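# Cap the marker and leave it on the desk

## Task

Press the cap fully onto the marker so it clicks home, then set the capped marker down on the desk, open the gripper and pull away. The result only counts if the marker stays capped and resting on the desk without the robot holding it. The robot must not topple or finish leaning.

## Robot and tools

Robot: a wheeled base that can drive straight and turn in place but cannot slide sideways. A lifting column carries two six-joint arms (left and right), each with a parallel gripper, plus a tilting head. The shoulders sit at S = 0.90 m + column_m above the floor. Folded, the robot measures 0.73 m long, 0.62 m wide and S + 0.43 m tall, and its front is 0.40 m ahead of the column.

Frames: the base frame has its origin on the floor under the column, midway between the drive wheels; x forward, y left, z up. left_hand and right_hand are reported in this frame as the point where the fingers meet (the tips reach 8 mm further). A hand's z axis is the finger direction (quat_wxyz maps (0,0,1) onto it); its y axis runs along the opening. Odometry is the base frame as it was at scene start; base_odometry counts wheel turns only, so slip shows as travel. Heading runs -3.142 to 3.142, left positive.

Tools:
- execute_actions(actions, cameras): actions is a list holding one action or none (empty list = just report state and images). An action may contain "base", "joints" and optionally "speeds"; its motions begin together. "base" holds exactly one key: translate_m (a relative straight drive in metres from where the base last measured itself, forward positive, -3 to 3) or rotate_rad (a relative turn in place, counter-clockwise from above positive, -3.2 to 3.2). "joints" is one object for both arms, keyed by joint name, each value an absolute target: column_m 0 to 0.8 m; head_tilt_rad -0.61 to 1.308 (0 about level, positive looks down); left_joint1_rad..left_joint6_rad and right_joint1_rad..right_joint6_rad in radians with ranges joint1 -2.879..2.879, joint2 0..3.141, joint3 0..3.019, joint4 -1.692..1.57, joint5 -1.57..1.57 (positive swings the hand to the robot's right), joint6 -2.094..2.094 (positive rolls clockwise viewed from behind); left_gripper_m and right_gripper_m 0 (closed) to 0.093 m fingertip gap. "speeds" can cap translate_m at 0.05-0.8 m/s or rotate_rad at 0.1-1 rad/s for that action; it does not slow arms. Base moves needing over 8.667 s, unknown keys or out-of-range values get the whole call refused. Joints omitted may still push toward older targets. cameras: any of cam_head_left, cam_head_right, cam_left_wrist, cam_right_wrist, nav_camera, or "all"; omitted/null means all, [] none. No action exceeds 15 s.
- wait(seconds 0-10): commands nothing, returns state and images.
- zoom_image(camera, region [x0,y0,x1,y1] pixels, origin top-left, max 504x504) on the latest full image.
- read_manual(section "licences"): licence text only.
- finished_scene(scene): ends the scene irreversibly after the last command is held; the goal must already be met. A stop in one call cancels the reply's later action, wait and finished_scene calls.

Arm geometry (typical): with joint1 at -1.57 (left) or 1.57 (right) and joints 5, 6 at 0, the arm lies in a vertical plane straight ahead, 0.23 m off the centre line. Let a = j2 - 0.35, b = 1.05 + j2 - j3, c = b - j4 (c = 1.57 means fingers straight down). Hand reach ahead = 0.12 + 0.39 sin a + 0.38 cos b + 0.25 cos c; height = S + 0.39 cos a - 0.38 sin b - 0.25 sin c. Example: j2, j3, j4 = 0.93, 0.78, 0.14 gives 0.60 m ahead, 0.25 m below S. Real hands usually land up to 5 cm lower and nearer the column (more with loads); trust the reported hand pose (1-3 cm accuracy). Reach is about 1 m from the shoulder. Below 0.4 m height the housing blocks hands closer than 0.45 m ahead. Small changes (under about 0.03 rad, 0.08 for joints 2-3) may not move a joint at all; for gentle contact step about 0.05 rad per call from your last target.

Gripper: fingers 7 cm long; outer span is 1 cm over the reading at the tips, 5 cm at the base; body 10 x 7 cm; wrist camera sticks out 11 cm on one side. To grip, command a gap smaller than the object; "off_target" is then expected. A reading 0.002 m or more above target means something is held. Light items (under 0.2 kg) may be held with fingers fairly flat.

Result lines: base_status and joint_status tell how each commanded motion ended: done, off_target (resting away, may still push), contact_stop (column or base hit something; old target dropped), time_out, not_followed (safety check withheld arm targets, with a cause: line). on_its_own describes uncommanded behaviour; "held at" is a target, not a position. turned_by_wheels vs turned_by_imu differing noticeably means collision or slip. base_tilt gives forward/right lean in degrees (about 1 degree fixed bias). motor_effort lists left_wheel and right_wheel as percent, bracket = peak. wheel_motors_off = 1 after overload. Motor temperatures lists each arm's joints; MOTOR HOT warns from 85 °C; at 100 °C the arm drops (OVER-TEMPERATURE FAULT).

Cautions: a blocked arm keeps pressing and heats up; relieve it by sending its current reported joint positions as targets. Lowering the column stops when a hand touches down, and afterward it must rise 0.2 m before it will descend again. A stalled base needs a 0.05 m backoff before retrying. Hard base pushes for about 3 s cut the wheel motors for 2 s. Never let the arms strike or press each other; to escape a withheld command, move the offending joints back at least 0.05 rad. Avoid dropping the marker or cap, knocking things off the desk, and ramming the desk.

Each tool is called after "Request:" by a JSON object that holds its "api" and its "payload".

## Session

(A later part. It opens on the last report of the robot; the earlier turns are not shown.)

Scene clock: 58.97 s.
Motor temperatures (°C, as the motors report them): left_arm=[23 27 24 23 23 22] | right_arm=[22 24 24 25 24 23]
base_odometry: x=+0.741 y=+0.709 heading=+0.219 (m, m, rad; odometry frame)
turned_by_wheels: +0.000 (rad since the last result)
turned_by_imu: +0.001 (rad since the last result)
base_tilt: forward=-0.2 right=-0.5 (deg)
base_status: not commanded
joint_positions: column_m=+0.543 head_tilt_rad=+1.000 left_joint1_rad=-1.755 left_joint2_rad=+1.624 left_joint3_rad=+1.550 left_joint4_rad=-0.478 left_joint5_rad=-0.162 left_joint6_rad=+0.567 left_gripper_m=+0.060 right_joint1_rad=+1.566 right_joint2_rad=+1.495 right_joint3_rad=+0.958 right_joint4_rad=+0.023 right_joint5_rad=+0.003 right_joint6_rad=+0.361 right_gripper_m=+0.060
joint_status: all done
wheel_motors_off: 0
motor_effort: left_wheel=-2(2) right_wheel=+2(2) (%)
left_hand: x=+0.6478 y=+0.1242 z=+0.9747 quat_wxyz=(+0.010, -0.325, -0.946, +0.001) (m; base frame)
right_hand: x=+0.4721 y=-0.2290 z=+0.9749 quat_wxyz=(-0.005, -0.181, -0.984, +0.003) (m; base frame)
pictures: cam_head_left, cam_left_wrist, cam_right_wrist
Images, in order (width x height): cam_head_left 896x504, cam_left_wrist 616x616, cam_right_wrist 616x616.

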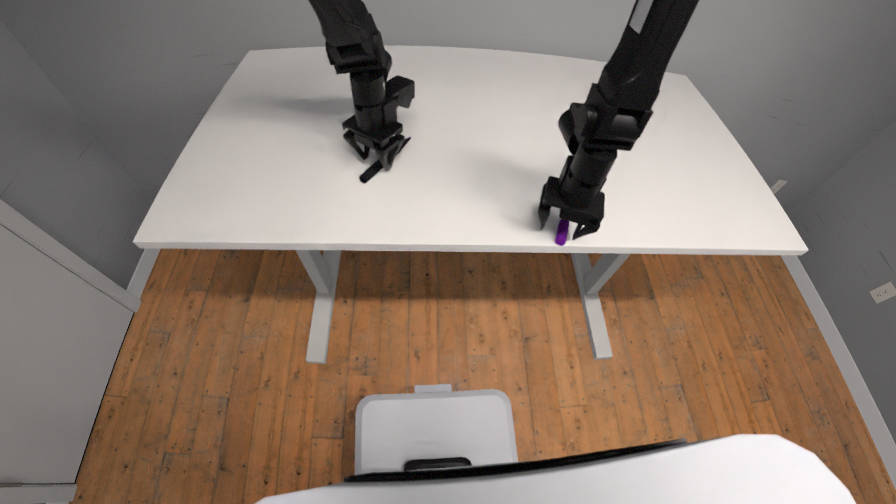

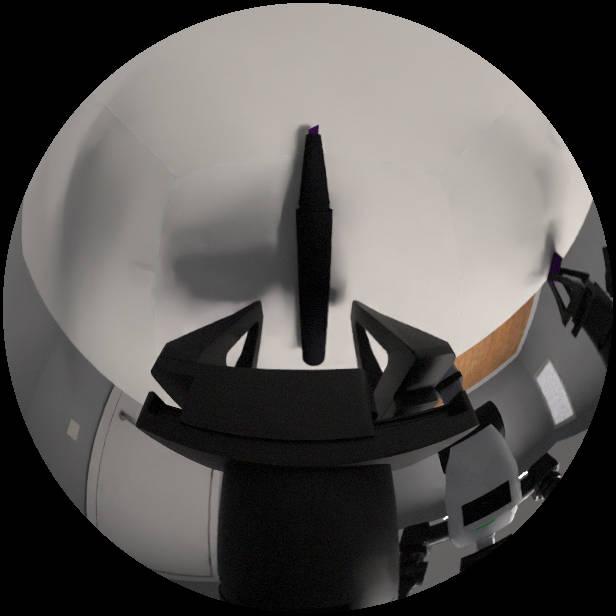

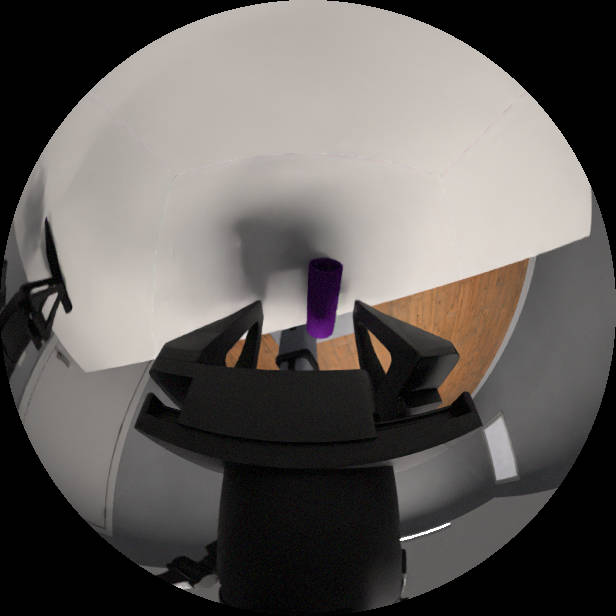

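Request:
{"api": "execute_actions", "payload": {"actions": [{"joints":{"column_m":0.533}}], "cameras": ["cam_left_wrist","cam_right_wrist"]}}

Scene clock: 60.87 s.
Motor temperatures (°C, as the motors report them): left_arm=[23 27 24 23 23 22] | right_arm=[22 24 24 25 24 23]
base_odometry: x=+0.741 y=+0.709 heading=+0.219 (m, m, rad; odometry frame)
turned_by_wheels: +0.000 (rad since the last result)
turned_by_imu: +0.001 (rad since the last result)
base_tilt: forward=-0.2 right=-0.4 (deg)
base_status: not commanded
joint_positions: column_m=+0.533 head_tilt_rad=+1.000 left_joint1_rad=-1.755 left_joint2_rad=+1.624 left_joint3_rad=+1.550 left_joint4_rad=-0.479 left_joint5_rad=-0.162 left_joint6_rad=+0.566 left_gripper_m=+0.060 right_joint1_rad=+1.566 right_joint2_rad=+1.496 right_joint3_rad=+0.958 right_joint4_rad=+0.023 right_joint5_rad=+0.003 right_joint6_rad=+0.361 right_gripper_m=+0.060
joint_status: all done
wheel_motors_off: 0
motor_effort: left_wheel=-1(2) right_wheel=+1(4) (%)
left_hand: x=+0.6477 y=+0.1243 z=+0.9647 quat_wxyz=(+0.011, -0.325, -0.946, +0.001) (m; base frame)
right_hand: x=+0.4717 y=-0.2290 z=+0.9646 quat_wxyz=(-0.005, -0.181, -0.984, +0.003) (m; base frame)
pictures: cam_left_wrist, cam_right_wrist
Images, in order (width x height): cam_left_wrist 616x616, cam_right_wrist 616x616.

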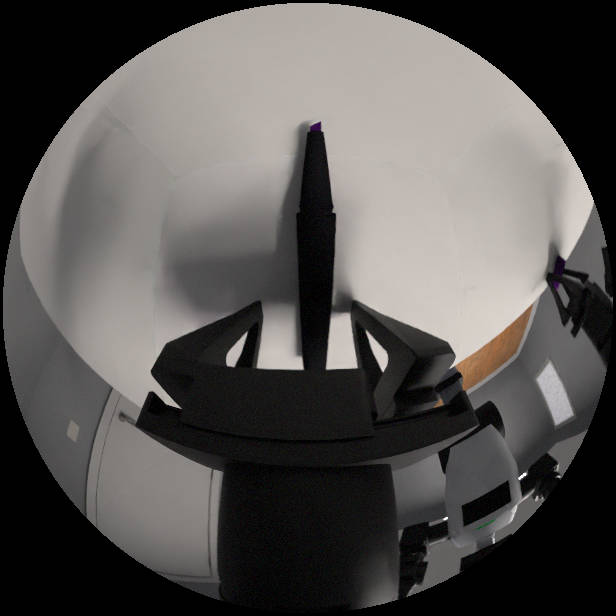

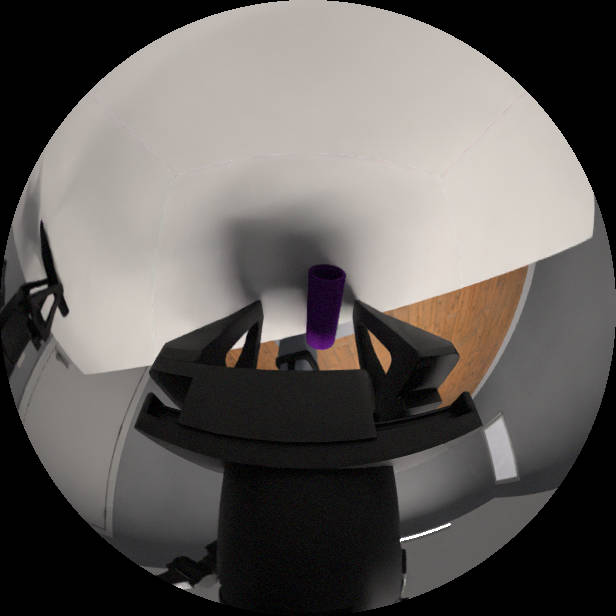

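Request:
{"api": "execute_actions", "payload": {"actions": [{"joints":{"left_gripper_m":0.005,"right_gripper_m":0.008}}], "cameras": ["cam_left_wrist","cam_right_wrist"]}}

Scene clock: 62.27 s.
Motor temperatures (°C, as the motors report them): left_arm=[23 27 24 23 23 22] | right_arm=[22 24 24 25 24 23]
base_odometry: x=+0.741 y=+0.709 heading=+0.219 (m, m, rad; odometry frame)
turned_by_wheels: +0.000 (rad since the last result)
turned_by_imu: +0.000 (rad since the last result)
base_tilt: forward=-0.1 right=-0.5 (deg)
base_status: not commanded
joint_positions: column_m=+0.533 head_tilt_rad=+1.000 left_joint1_rad=-1.754 left_joint2_rad=+1.624 left_joint3_rad=+1.550 left_joint4_rad=-0.479 left_joint5_rad=-0.162 left_joint6_rad=+0.566 left_gripper_m=+0.018 right_joint1_rad=+1.566 right_joint2_rad=+1.496 right_joint3_rad=+0.958 right_joint4_rad=+0.023 right_joint5_rad=+0.003 right_joint6_rad=+0.361 right_gripper_m=+0.018
joint_status: left_gripper_m off_target (ended at +0.018, target +0.005); right_gripper_m off_target (ended at +0.018, target +0.008)
wheel_motors_off: 0
motor_effort: left_wheel=-1(1) right_wheel=+2(2) (%)
left_hand: x=+0.6477 y=+0.1245 z=+0.9647 quat_wxyz=(+0.011, -0.325, -0.946, +0.001) (m; base frame)
right_hand: x=+0.4717 y=-0.2290 z=+0.9646 quat_wxyz=(-0.005, -0.181, -0.984, +0.003) (m; base frame)
pictures: cam_left_wrist, cam_right_wrist
Images, in order (width x height): cam_left_wrist 616x616, cam_right_wrist 616x616.

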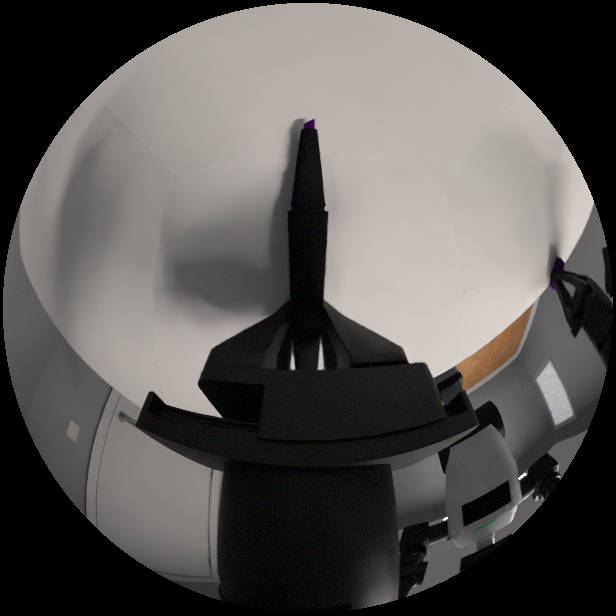

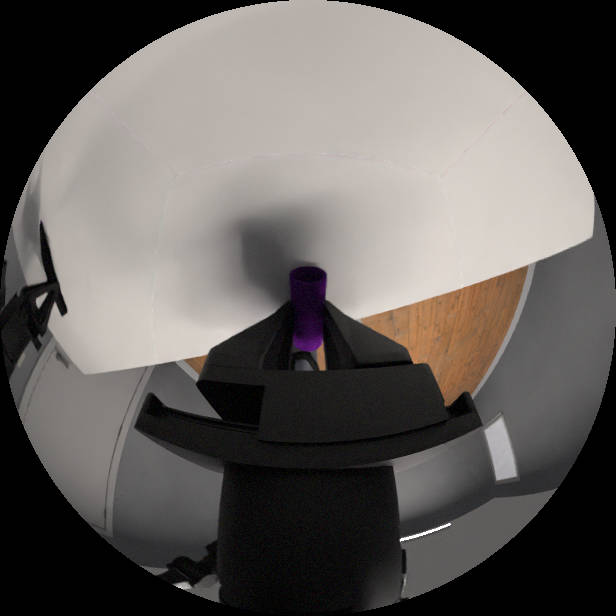

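Request:
{"api": "execute_actions", "payload": {"actions": [{"joints":{"column_m":0.575}}], "cameras": []}}

Request:
{"api": "execute_actions", "payload": {"actions": [{"joints":{"left_joint1_rad":-1.74,"left_joint2_rad":1.56,"left_joint3_rad":1.365,"left_joint4_rad":-0.32,"left_joint5_rad":-0.147,"left_joint6_rad":1.485,"right_joint1_rad":1.74,"right_joint2_rad":1.572,"right_joint3_rad":1.375,"right_joint4_rad":-0.32,"right_joint5_rad":0.147,"right_joint6_rad":-1.485}}], "cameras": ["cam_left_wrist","cam_right_wrist","cam_head_left"]}}

Scene clock: 66.93 s.
Motor temperatures (°C, as the motors report them): left_arm=[23 27 24 23 23 22] | right_arm=[22 24 24 25 24 23]
base_odometry: x=+0.741 y=+0.709 heading=+0.219 (m, m, rad; odometry frame)
turned_by_wheels: +0.000 (rad since the last result)
turned_by_imu: +0.001 (rad since the last result)
base_tilt: forward=-0.1 right=-0.5 (deg)
base_status: not commanded
joint_positions: column_m=+0.575 head_tilt_rad=+1.000 left_joint1_rad=-1.754 left_joint2_rad=+1.624 left_joint3_rad=+1.550 left_joint4_rad=-0.479 left_joint5_rad=-0.162 left_joint6_rad=+0.566 left_gripper_m=+0.018 right_joint1_rad=+1.566 right_joint2_rad=+1.497 right_joint3_rad=+0.958 right_joint4_rad=+0.023 right_joint5_rad=+0.003 right_joint6_rad=+0.361 right_gripper_m=+0.018
joint_status: all done
wheel_motors_off: 0
motor_effort: left_wheel=-1(2) right_wheel=+2(2) (%)
left_hand: x=+0.6475 y=+0.1245 z=+1.0063 quat_wxyz=(+0.011, -0.325, -0.946, +0.001) (m; base frame)
right_hand: x=+0.4715 y=-0.2290 z=+1.0063 quat_wxyz=(-0.005, -0.181, -0.984, +0.003) (m; base frame)
pictures: none
No camera images: the call's "cameras" was empty. Leave "cameras" out to get every camera's image.

Scene clock: 68.80 s.
Motor temperatures (°C, as the motors report them): left_arm=[23 27 24 23 23 22] | right_arm=[22 24 24 25 24 23]
base_odometry: x=+0.741 y=+0.709 heading=+0.220 (m, m, rad; odometry frame)
turned_by_wheels: +0.000 (rad since the last result)
turned_by_imu: +0.001 (rad since the last result)
base_tilt: forward=-0.2 right=-0.5 (deg)
base_status: not commanded
joint_positions: column_m=+0.575 head_tilt_rad=+1.000 left_joint1_rad=-1.753 left_joint2_rad=+1.570 left_joint3_rad=+1.360 left_joint4_rad=-0.330 left_joint5_rad=-0.150 left_joint6_rad=+1.477 left_gripper_m=+0.018 right_joint1_rad=+1.743 right_joint2_rad=+1.574 right_joint3_rad=+1.378 right_joint4_rad=-0.311 right_joint5_rad=+0.145 right_joint6_rad=-1.476 right_gripper_m=+0.018
joint_status: all done
wheel_motors_off: 0
motor_effort: left_wheel=-1(2) right_wheel=+2(2) (%)
left_hand: x=+0.5962 y=+0.1280 z=+1.0063 quat_wxyz=(+0.001, -0.707, -0.707, +0.006) (m; base frame)
right_hand: x=+0.6100 y=-0.1337 z=+1.0055 quat_wxyz=(-0.010, +0.703, -0.711, +0.006) (m; base frame)
pictures: cam_head_left, cam_left_wrist, cam_right_wrist
Images, in order (width x height): cam_head_left 896x504, cam_left_wrist 616x616, cam_right_wrist 616x616.

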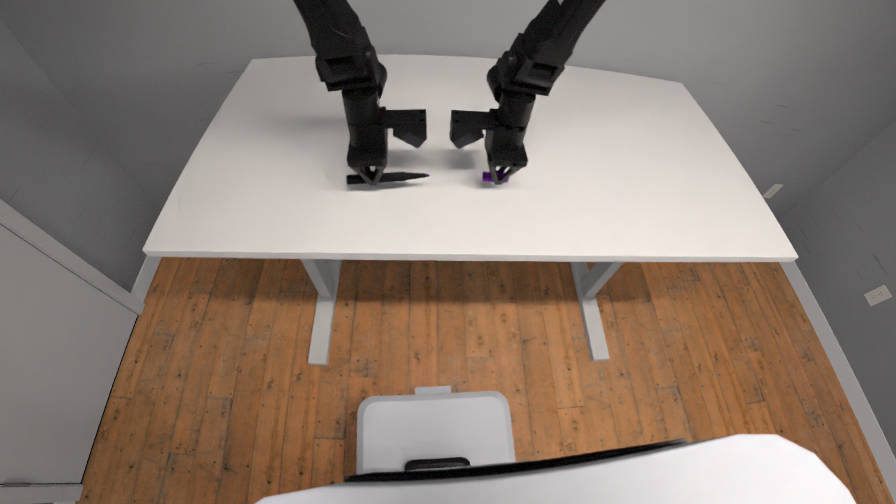

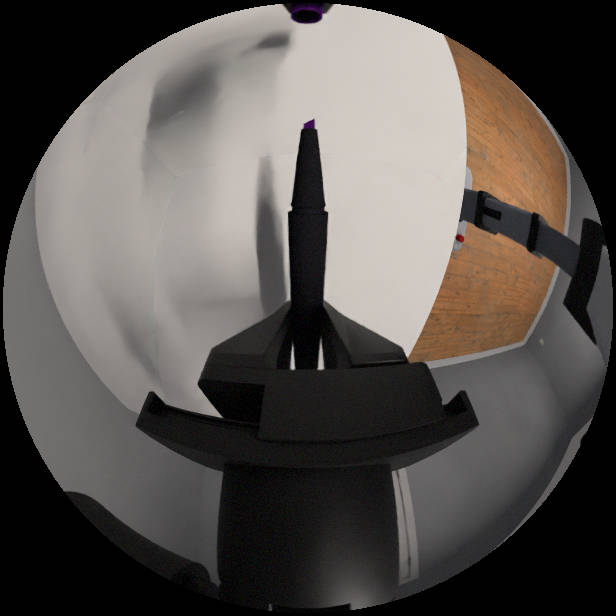

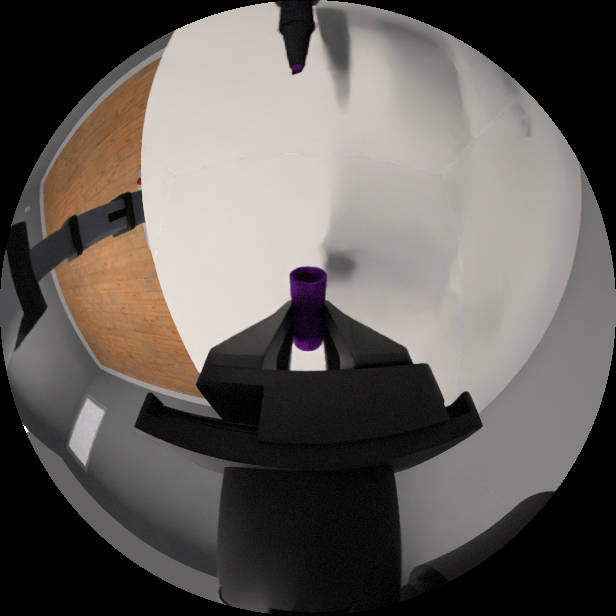

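Request:
{"api": "execute_actions", "payload": {"actions": [{"joints":{"column_m":0.534}}], "cameras": []}}

Request:
{"api": "execute_actions", "payload": {"actions": [{"joints":{"left_gripper_m":0.05,"right_gripper_m":0.05}}], "cameras": ["cam_left_wrist","cam_right_wrist"]}}

Request:
{"api": "execute_actions", "payload": {"actions": [{"joints":{"column_m":0.575}}], "cameras": []}}

Request:
{"api": "execute_actions", "payload": {"actions": [{"joints":{"left_joint6_rad":-1.665,"right_joint6_rad":1.665,"left_joint1_rad":-1.67,"left_joint5_rad":-0.10,"right_joint1_rad":1.70,"right_joint5_rad":0.125}}], "cameras": ["cam_left_wrist","cam_right_wrist","cam_head_left"]}}

Scene clock: 71.57 s.
Motor temperatures (°C, as the motors report them): left_arm=[23 27 24 23 23 22] | right_arm=[22 24 24 25 24 23]
base_odometry: x=+0.741 y=+0.709 heading=+0.220 (m, m, rad; odometry frame)
turned_by_wheels: +0.000 (rad since the last result)
turned_by_imu: +0.001 (rad since the last result)
base_tilt: forward=-0.1 right=-0.5 (deg)
base_status: not commanded
joint_positions: column_m=+0.534 head_tilt_rad=+1.000 left_joint1_rad=-1.753 left_joint2_rad=+1.570 left_joint3_rad=+1.360 left_joint4_rad=-0.329 left_joint5_rad=-0.150 left_joint6_rad=+1.477 left_gripper_m=+0.018 right_joint1_rad=+1.743 right_joint2_rad=+1.570 right_joint3_rad=+1.378 right_joint4_rad=-0.316 right_joint5_rad=+0.146 right_joint6_rad=-1.476 right_gripper_m=+0.018
joint_status: all done
wheel_motors_off: 0
motor_effort: left_wheel=-1(1) right_wheel=+4(1) (%)
left_hand: x=+0.5963 y=+0.1279 z=+0.9655 quat_wxyz=(+0.001, -0.707, -0.707, +0.006) (m; base frame)
right_hand: x=+0.6107 y=-0.1338 z=+0.9667 quat_wxyz=(-0.009, +0.703, -0.711, +0.005) (m; base frame)
pictures: none
No camera images: the call's "cameras" was empty. Leave "cameras" out to get every camera's image.

Scene clock: 72.17 s.
Motor temperatures (°C, as the motors report them): left_arm=[23 27 24 23 23 22] | right_arm=[22 24 24 25 24 23]
base_odometry: x=+0.741 y=+0.709 heading=+0.220 (m, m, rad; odometry frame)
turned_by_wheels: +0.000 (rad since the last result)
turned_by_imu: +0.000 (rad since the last result)
base_tilt: forward=-0.1 right=-0.5 (deg)
base_status: not commanded
joint_positions: column_m=+0.534 head_tilt_rad=+1.000 left_joint1_rad=-1.753 left_joint2_rad=+1.570 left_joint3_rad=+1.360 left_joint4_rad=-0.329 left_joint5_rad=-0.150 left_joint6_rad=+1.477 left_gripper_m=+0.050 right_joint1_rad=+1.743 right_joint2_rad=+1.570 right_joint3_rad=+1.377 right_joint4_rad=-0.317 right_joint5_rad=+0.146 right_joint6_rad=-1.476 right_gripper_m=+0.050
joint_status: all done
wheel_motors_off: 0
motor_effort: left_wheel=-1(1) right_wheel=+2(3) (%)
left_hand: x=+0.5963 y=+0.1279 z=+0.9655 quat_wxyz=(+0.001, -0.707, -0.707, +0.006) (m; base frame)
right_hand: x=+0.6102 y=-0.1339 z=+0.9666 quat_wxyz=(-0.009, +0.703, -0.711, +0.005) (m; base frame)
pictures: cam_left_wrist, cam_right_wrist
Images, in order (width x height): cam_left_wrist 616x616, cam_right_wrist 616x616.

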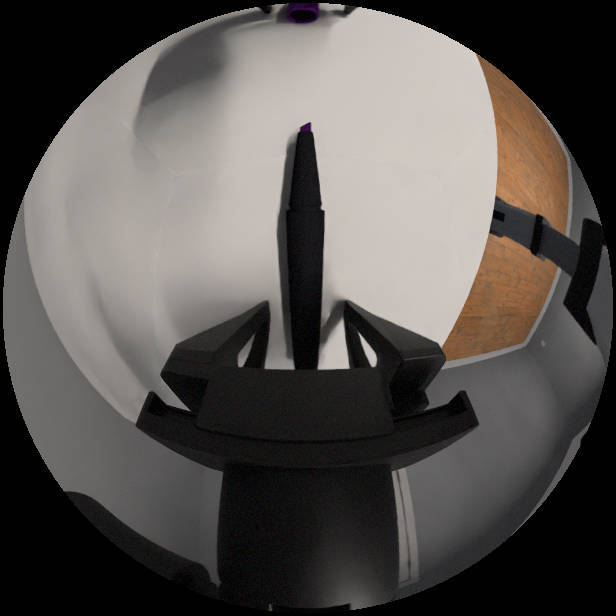

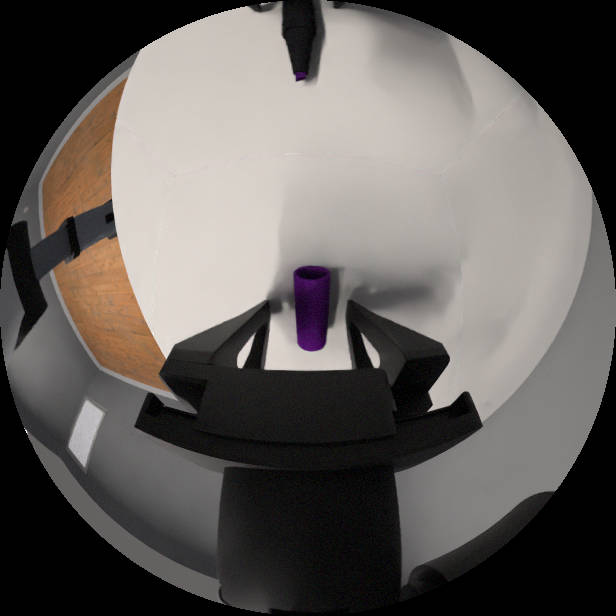

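Scene clock: 73.30 s.
Motor temperatures (°C, as the motors report them): left_arm=[23 27 24 23 23 22] | right_arm=[22 24 24 25 24 23]
base_odometry: x=+0.741 y=+0.709 heading=+0.220 (m, m, rad; odometry frame)
turned_by_wheels: +0.000 (rad since the last result)
turned_by_imu: +0.000 (rad since the last result)
base_tilt: forward=-0.1 right=-0.5 (deg)
base_status: not commanded
joint_positions: column_m=+0.575 head_tilt_rad=+1.000 left_joint1_rad=-1.753 left_joint2_rad=+1.570 left_joint3_rad=+1.360 left_joint4_rad=-0.329 left_joint5_rad=-0.150 left_joint6_rad=+1.477 left_gripper_m=+0.050 right_joint1_rad=+1.743 right_joint2_rad=+1.570 right_joint3_rad=+1.376 right_joint4_rad=-0.317 right_joint5_rad=+0.146 right_joint6_rad=-1.476 right_gripper_m=+0.050
joint_status: all done
wheel_motors_off: 0
motor_effort: left_wheel=-1(1) right_wheel=+1(3) (%)
left_hand: x=+0.5963 y=+0.1279 z=+1.0063 quat_wxyz=(+0.001, -0.707, -0.707, +0.006) (m; base frame)
right_hand: x=+0.6093 y=-0.1339 z=+1.0072 quat_wxyz=(-0.008, +0.703, -0.711, +0.005) (m; base frame)
pictures: none
No camera images: the call's "cameras" was empty. Leave "cameras" out to get every camera's image.

Scene clock: 75.63 s.
Motor temperatures (°C, as the motors report them): left_arm=[23 27 24 23 23 22] | right_arm=[22 24 24 25 24 23]
base_odometry: x=+0.741 y=+0.709 heading=+0.220 (m, m, rad; odometry frame)
turned_by_wheels: +0.000 (rad since the last result)
turned_by_imu: +0.001 (rad since the last result)
base_tilt: forward=-0.1 right=-0.5 (deg)
base_status: not commanded
joint_positions: column_m=+0.575 head_tilt_rad=+1.000 left_joint1_rad=-1.663 left_joint2_rad=+1.570 left_joint3_rad=+1.360 left_joint4_rad=-0.329 left_joint5_rad=-0.101 left_joint6_rad=-1.657 left_gripper_m=+0.050 right_joint1_rad=+1.697 right_joint2_rad=+1.570 right_joint3_rad=+1.376 right_joint4_rad=-0.317 right_joint5_rad=+0.126 right_joint6_rad=+1.656 right_gripper_m=+0.050
joint_status: all done
wheel_motors_off: 0
motor_effort: left_wheel=-1(1) right_wheel=+2(3) (%)
left_hand: x=+0.5989 y=+0.1799 z=+1.0007 quat_wxyz=(-0.003, +0.721, -0.693, -0.012) (m; base frame)
right_hand: x=+0.6108 y=-0.1619 z=+1.0041 quat_wxyz=(-0.012, -0.716, -0.699, +0.000) (m; base frame)
pictures: cam_head_left, cam_left_wrist, cam_right_wrist
Images, in order (width x height): cam_head_left 896x504, cam_left_wrist 616x616, cam_right_wrist 616x616.

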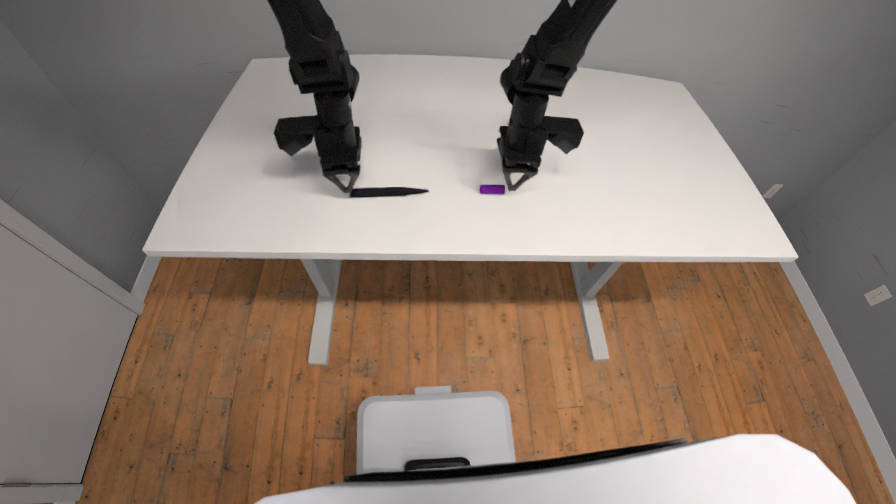

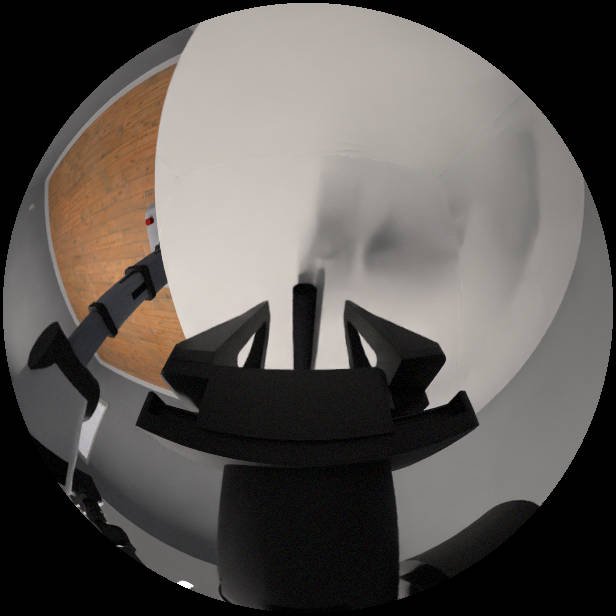

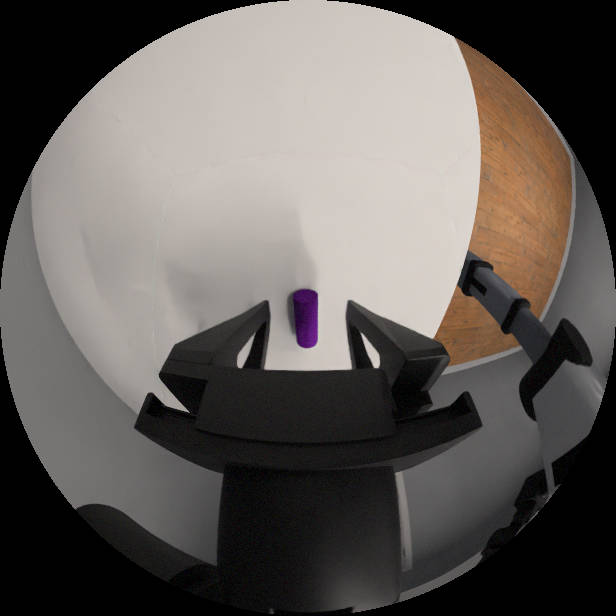

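Request:
{"api": "execute_actions", "payload": {"actions": [{"joints":{"column_m":0.545,"left_joint6_rad":-1.645,"left_joint1_rad":-1.72,"left_joint5_rad":-0.127,"right_joint1_rad":1.735,"right_joint5_rad":0.14}}], "cameras": ["cam_left_wrist","cam_right_wrist"]}}

Scene clock: 78.07 s.
Motor temperatures (°C, as the motors report them): left_arm=[23 27 24 23 23 22] | right_arm=[22 24 24 25 24 23]
base_odometry: x=+0.741 y=+0.709 heading=+0.220 (m, m, rad; odometry frame)
turned_by_wheels: +0.000 (rad since the last result)
turned_by_imu: +0.001 (rad since the last result)
base_tilt: forward=-0.2 right=-0.5 (deg)
base_status: not commanded
joint_positions: column_m=+0.545 head_tilt_rad=+1.000 left_joint1_rad=-1.722 left_joint2_rad=+1.570 left_joint3_rad=+1.360 left_joint4_rad=-0.329 left_joint5_rad=-0.126 left_joint6_rad=-1.647 left_gripper_m=+0.050 right_joint1_rad=+1.738 right_joint2_rad=+1.570 right_joint3_rad=+1.376 right_joint4_rad=-0.317 right_joint5_rad=+0.139 right_joint6_rad=+1.656 right_gripper_m=+0.050
joint_status: all done
wheel_motors_off: 0
motor_effort: left_wheel=-1(1) right_wheel=+1(2) (%)
left_hand: x=+0.5973 y=+0.1443 z=+0.9741 quat_wxyz=(+0.005, +0.707, -0.708, -0.003) (m; base frame)
right_hand: x=+0.6094 y=-0.1362 z=+0.9770 quat_wxyz=(-0.004, -0.708, -0.706, -0.009) (m; base frame)
pictures: cam_left_wrist, cam_right_wrist
Images, in order (width x height): cam_left_wrist 616x616, cam_right_wrist 616x616.

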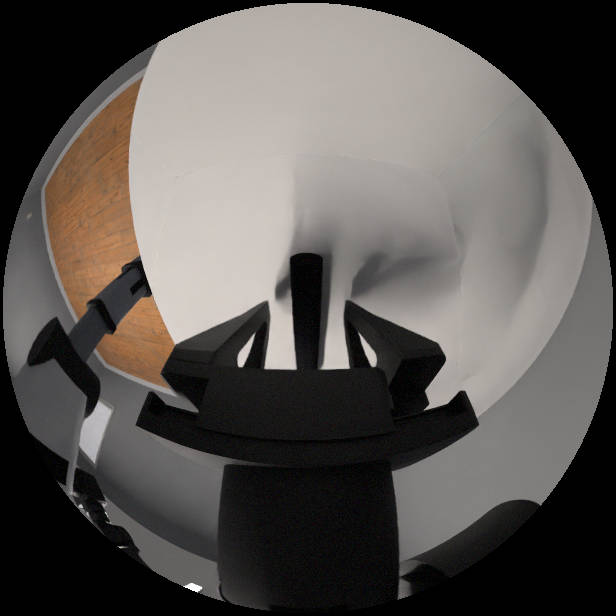

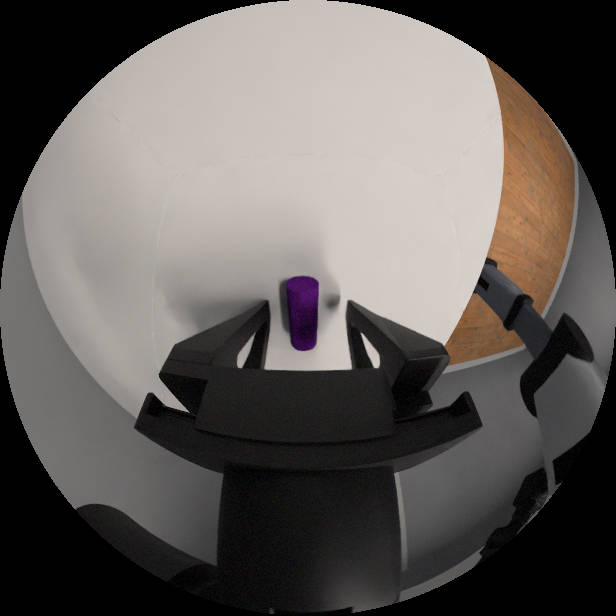

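Request:
{"api": "execute_actions", "payload": {"actions": [{"joints":{"column_m":0.535,"right_joint5_rad":0.125,"left_joint5_rad":-0.115}}], "cameras": []}}

Request:
{"api": "execute_actions", "payload": {"actions": [{"joints":{"left_gripper_m":0.0,"right_gripper_m":0.0}}], "cameras": ["cam_left_wrist","cam_right_wrist","cam_head_left"]}}

Scene clock: 80.17 s.
Motor temperatures (°C, as the motors report them): left_arm=[23 27 24 23 23 22] | right_arm=[22 25 24 25 24 23]
base_odometry: x=+0.741 y=+0.709 heading=+0.220 (m, m, rad; odometry frame)
turned_by_wheels: +0.000 (rad since the last result)
turned_by_imu: +0.001 (rad since the last result)
base_tilt: forward=-0.2 right=-0.5 (deg)
base_status: not commanded
joint_positions: column_m=+0.535 head_tilt_rad=+1.000 left_joint1_rad=-1.722 left_joint2_rad=+1.569 left_joint3_rad=+1.360 left_joint4_rad=-0.329 left_joint5_rad=-0.117 left_joint6_rad=-1.647 left_gripper_m=+0.050 right_joint1_rad=+1.738 right_joint2_rad=+1.570 right_joint3_rad=+1.376 right_joint4_rad=-0.317 right_joint5_rad=+0.127 right_joint6_rad=+1.656 right_gripper_m=+0.050
joint_status: all done
wheel_motors_off: 0
motor_effort: left_wheel=-1(2) right_wheel=+3(4) (%)
left_hand: x=+0.5979 y=+0.1427 z=+0.9647 quat_wxyz=(+0.008, +0.707, -0.708, +0.001) (m; base frame)
right_hand: x=+0.6092 y=-0.1341 z=+0.9670 quat_wxyz=(+0.001, -0.708, -0.706, -0.013) (m; base frame)
pictures: none
No camera images: the call's "cameras" was empty. Leave "cameras" out to get every camera's image.

Scene clock: 80.77 s.
Motor temperatures (°C, as the motors report them): left_arm=[23 27 24 23 23 22] | right_arm=[22 25 24 25 24 23]
base_odometry: x=+0.741 y=+0.709 heading=+0.220 (m, m, rad; odometry frame)
turned_by_wheels: +0.000 (rad since the last result)
turned_by_imu: +0.000 (rad since the last result)
base_tilt: forward=-0.2 right=-0.5 (deg)
base_status: not commanded
joint_positions: column_m=+0.535 head_tilt_rad=+1.000 left_joint1_rad=-1.722 left_joint2_rad=+1.569 left_joint3_rad=+1.360 left_joint4_rad=-0.329 left_joint5_rad=-0.117 left_joint6_rad=-1.647 left_gripper_m=+0.018 right_joint1_rad=+1.738 right_joint2_rad=+1.570 right_joint3_rad=+1.376 right_joint4_rad=-0.317 right_joint5_rad=+0.127 right_joint6_rad=+1.656 right_gripper_m=+0.018
joint_status: left_gripper_m off_target (ended at +0.018, target +0.000); right_gripper_m off_target (ended at +0.018, target +0.000)
wheel_motors_off: 0
motor_effort: left_wheel=-1(1) right_wheel=+2(1) (%)
left_hand: x=+0.5979 y=+0.1427 z=+0.9647 quat_wxyz=(+0.008, +0.707, -0.708, +0.001) (m; base frame)
right_hand: x=+0.6092 y=-0.1341 z=+0.9670 quat_wxyz=(+0.001, -0.708, -0.706, -0.013) (m; base frame)
pictures: cam_head_left, cam_left_wrist, cam_right_wrist
Images, in order (width x height): cam_head_left 896x504, cam_left_wrist 616x616, cam_right_wrist 616x616.

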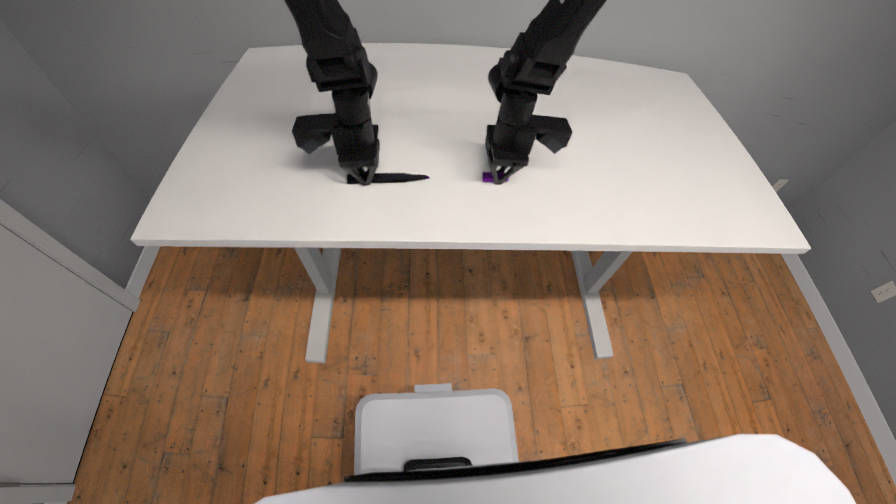

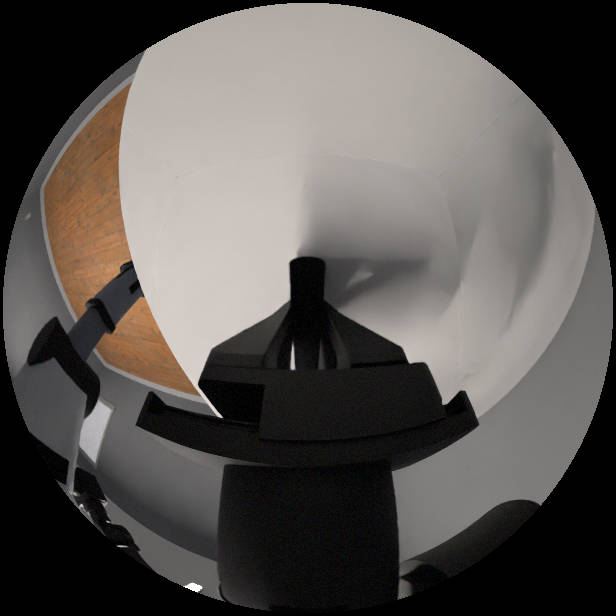

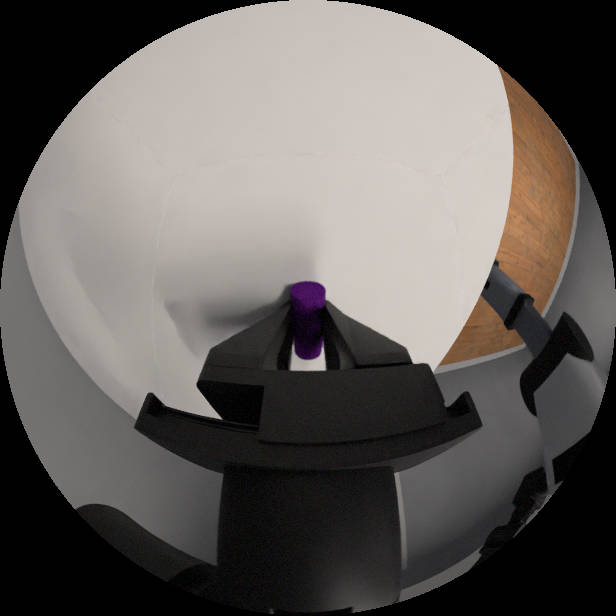

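Request:
{"api": "execute_actions", "payload": {"actions": [{"joints":{"column_m":0.55}}], "cameras": []}}

Request:
{"api": "execute_actions", "payload": {"actions": [{"joints":{"left_joint1_rad":-1.83,"left_joint5_rad":-0.218,"left_joint6_rad":-1.71,"right_joint1_rad":1.83,"right_joint5_rad":0.212,"right_joint6_rad":1.71,"left_joint3_rad":1.40,"left_joint4_rad":-0.31,"head_tilt_rad":0.9}}], "cameras": ["cam_left_wrist","cam_right_wrist","cam_head_left"]}}

Scene clock: 87.20 s.
Motor temperatures (°C, as the motors report them): left_arm=[23 27 24 23 23 22] | right_arm=[22 25 24 25 24 23]
base_odometry: x=+0.741 y=+0.709 heading=+0.220 (m, m, rad; odometry frame)
turned_by_wheels: +0.000 (rad since the last result)
turned_by_imu: +0.001 (rad since the last result)
base_tilt: forward=-0.1 right=-0.5 (deg)
base_status: not commanded
joint_positions: column_m=+0.550 head_tilt_rad=+1.000 left_joint1_rad=-1.722 left_joint2_rad=+1.569 left_joint3_rad=+1.360 left_joint4_rad=-0.329 left_joint5_rad=-0.117 left_joint6_rad=-1.647 left_gripper_m=+0.018 right_joint1_rad=+1.738 right_joint2_rad=+1.570 right_joint3_rad=+1.376 right_joint4_rad=-0.317 right_joint5_rad=+0.127 right_joint6_rad=+1.656 right_gripper_m=+0.018
joint_status: all done
wheel_motors_off: 0
motor_effort: left_wheel=-1(2) right_wheel=+4(3) (%)
left_hand: x=+0.5979 y=+0.1427 z=+0.9795 quat_wxyz=(+0.008, +0.707, -0.708, +0.001) (m; base frame)
right_hand: x=+0.6092 y=-0.1341 z=+0.9819 quat_wxyz=(+0.001, -0.708, -0.706, -0.013) (m; base frame)
pictures: none
No camera images: the call's "cameras" was empty. Leave "cameras" out to get every camera's image.

Scene clock: 88.20 s.
Motor temperatures (°C, as the motors report them): left_arm=[23 27 24 23 23 22] | right_arm=[22 25 24 25 24 23]
base_odometry: x=+0.741 y=+0.709 heading=+0.220 (m, m, rad; odometry frame)
turned_by_wheels: +0.000 (rad since the last result)
turned_by_imu: +0.000 (rad since the last result)
base_tilt: forward=-0.1 right=-0.5 (deg)
base_status: not commanded
joint_positions: column_m=+0.550 head_tilt_rad=+0.915 left_joint1_rad=-1.843 left_joint2_rad=+1.569 left_joint3_rad=+1.385 left_joint4_rad=-0.319 left_joint5_rad=-0.215 left_joint6_rad=-1.703 left_gripper_m=+0.018 right_joint1_rad=+1.837 right_joint2_rad=+1.570 right_joint3_rad=+1.376 right_joint4_rad=-0.317 right_joint5_rad=+0.210 right_joint6_rad=+1.700 right_gripper_m=+0.018
joint_status: all done
wheel_motors_off: 0
motor_effort: left_wheel=-1(2) right_wheel=+2(1) (%)
left_hand: x=+0.6106 y=+0.0782 z=+0.9944 quat_wxyz=(-0.003, +0.708, -0.706, +0.020) (m; base frame)
right_hand: x=+0.6049 y=-0.0823 z=+0.9916 quat_wxyz=(+0.000, -0.707, -0.707, -0.017) (m; base frame)
pictures: cam_head_left, cam_left_wrist, cam_right_wrist
Images, in order (width x height): cam_head_left 896x504, cam_left_wrist 616x616, cam_right_wrist 616x616.

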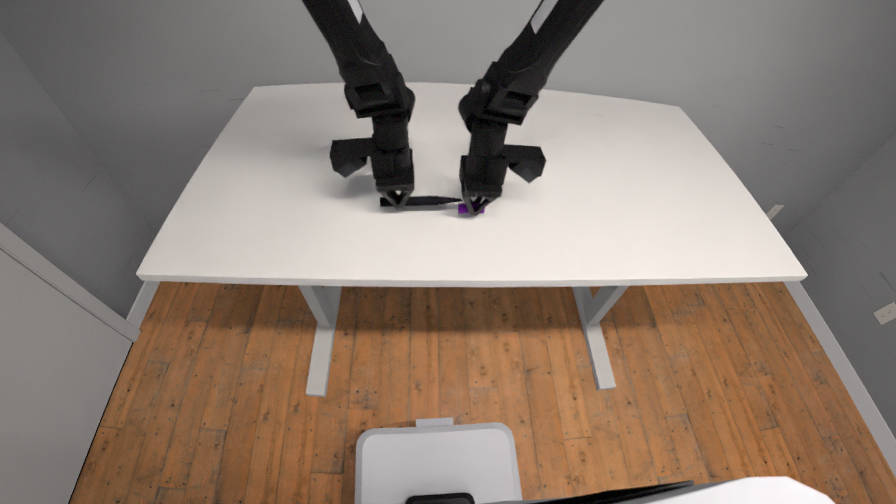

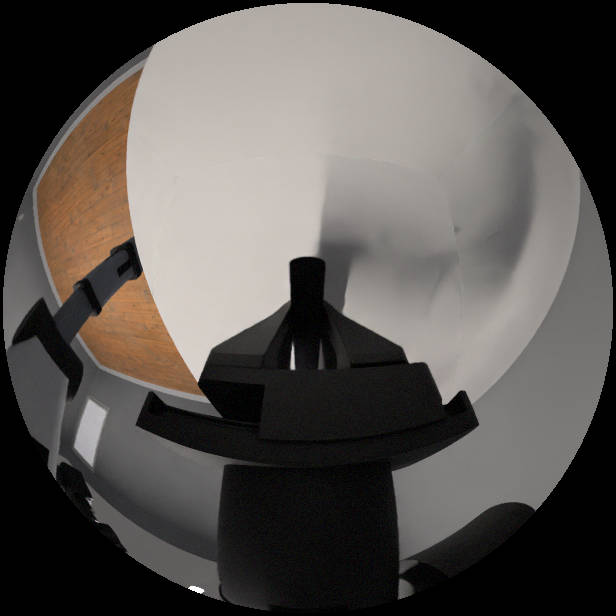

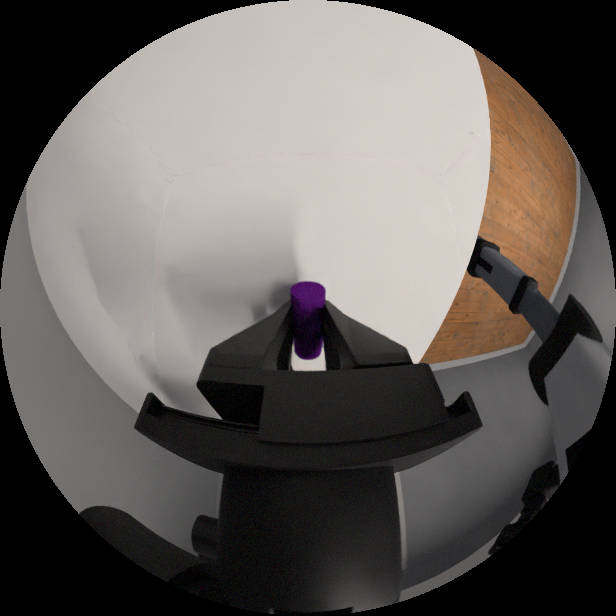

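Request:
{"api": "zoom_image", "payload": {"camera": "cam_head_left", "region": [370, 170, 510, 230]}}

Region (370, 170, 510, 230) of cam_head_left's 896x504 image, scaled by 3.600, with more detail than that image has; it fills the top 216 rows of this view, and the rest is white.

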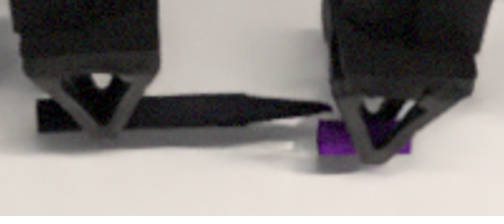

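Request:
{"api": "execute_actions", "payload": {"actions": [{"joints":{"left_joint1_rad":-1.795,"left_joint5_rad":-0.215,"left_joint6_rad":-1.68}}], "cameras": []}}

Request:
{"api": "execute_actions", "payload": {"actions": [{"joints":{"left_joint3_rad":1.345,"left_joint4_rad":-0.34,"right_joint5_rad":0.225}}], "cameras": ["cam_head_left","cam_head_right"]}}

Request:
{"api": "zoom_image", "payload": {"camera": "cam_head_left", "region": [370, 170, 510, 230]}}

Scene clock: 92.13 s.
Motor temperatures (°C, as the motors report them): left_arm=[23 27 24 23 23 22] | right_arm=[22 25 24 25 24 23]
base_odometry: x=+0.741 y=+0.709 heading=+0.220 (m, m, rad; odometry frame)
turned_by_wheels: +0.000 (rad since the last result)
turned_by_imu: +0.001 (rad since the last result)
base_tilt: forward=-0.1 right=-0.4 (deg)
base_status: not commanded
joint_positions: column_m=+0.550 head_tilt_rad=+0.915 left_joint1_rad=-1.798 left_joint2_rad=+1.569 left_joint3_rad=+1.385 left_joint4_rad=-0.319 left_joint5_rad=-0.215 left_joint6_rad=-1.684 left_gripper_m=+0.018 right_joint1_rad=+1.837 right_joint2_rad=+1.570 right_joint3_rad=+1.376 right_joint4_rad=-0.317 right_joint5_rad=+0.210 right_joint6_rad=+1.700 right_gripper_m=+0.018
joint_status: all done
wheel_motors_off: 0
motor_effort: left_wheel=-1(1) right_wheel=+2(3) (%)
left_hand: x=+0.6135 y=+0.1079 z=+0.9893 quat_wxyz=(-0.017, +0.709, -0.705, +0.007) (m; base frame)
right_hand: x=+0.6049 y=-0.0823 z=+0.9916 quat_wxyz=(+0.000, -0.707, -0.707, -0.017) (m; base frame)
pictures: none
No camera images: the call's "cameras" was empty. Leave "cameras" out to get every camera's image.

Scene clock: 92.80 s.
Motor temperatures (°C, as the motors report them): left_arm=[23 27 24 23 23 22] | right_arm=[22 25 24 25 24 23]
base_odometry: x=+0.741 y=+0.709 heading=+0.220 (m, m, rad; odometry frame)
turned_by_wheels: +0.000 (rad since the last result)
turned_by_imu: +0.000 (rad since the last result)
base_tilt: forward=-0.2 right=-0.5 (deg)
base_status: not commanded
joint_positions: column_m=+0.550 head_tilt_rad=+0.915 left_joint1_rad=-1.798 left_joint2_rad=+1.567 left_joint3_rad=+1.340 left_joint4_rad=-0.334 left_joint5_rad=-0.215 left_joint6_rad=-1.684 left_gripper_m=+0.018 right_joint1_rad=+1.837 right_joint2_rad=+1.570 right_joint3_rad=+1.376 right_joint4_rad=-0.317 right_joint5_rad=+0.223 right_joint6_rad=+1.700 right_gripper_m=+0.018
joint_status: all done
wheel_motors_off: 0
motor_effort: left_wheel=-1(1) right_wheel=+2(2) (%)
left_hand: x=+0.5838 y=+0.1105 z=+0.9849 quat_wxyz=(+0.000, +0.704, -0.710, -0.016) (m; base frame)
right_hand: x=+0.6053 y=-0.0848 z=+0.9915 quat_wxyz=(-0.006, -0.707, -0.707, -0.013) (m; base frame)
pictures: cam_head_left, cam_head_right
Images, in order (width x height): cam_head_left 896x504, cam_head_right 896x504.

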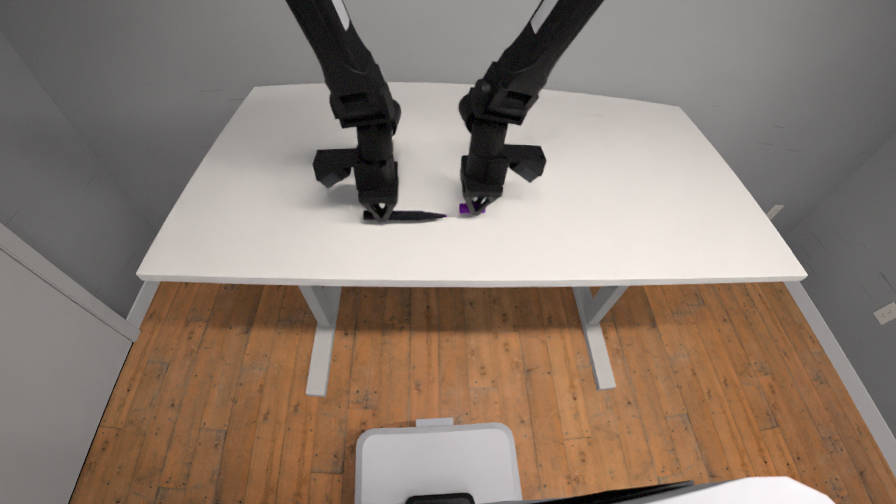

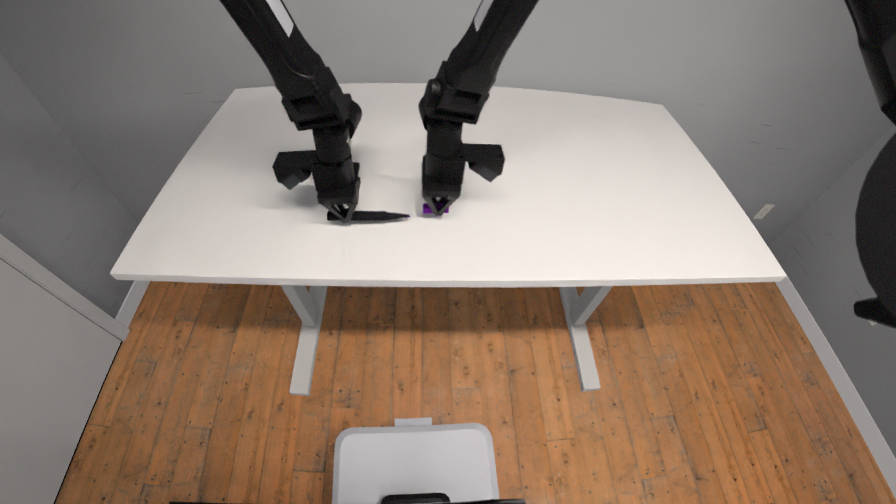

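Region (370, 170, 510, 230) of cam_head_left's 896x504 image, scaled by 3.600, with more detail than that image has; it fills the top 216 rows of this view, and the rest is white.

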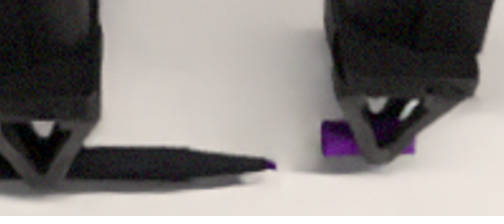

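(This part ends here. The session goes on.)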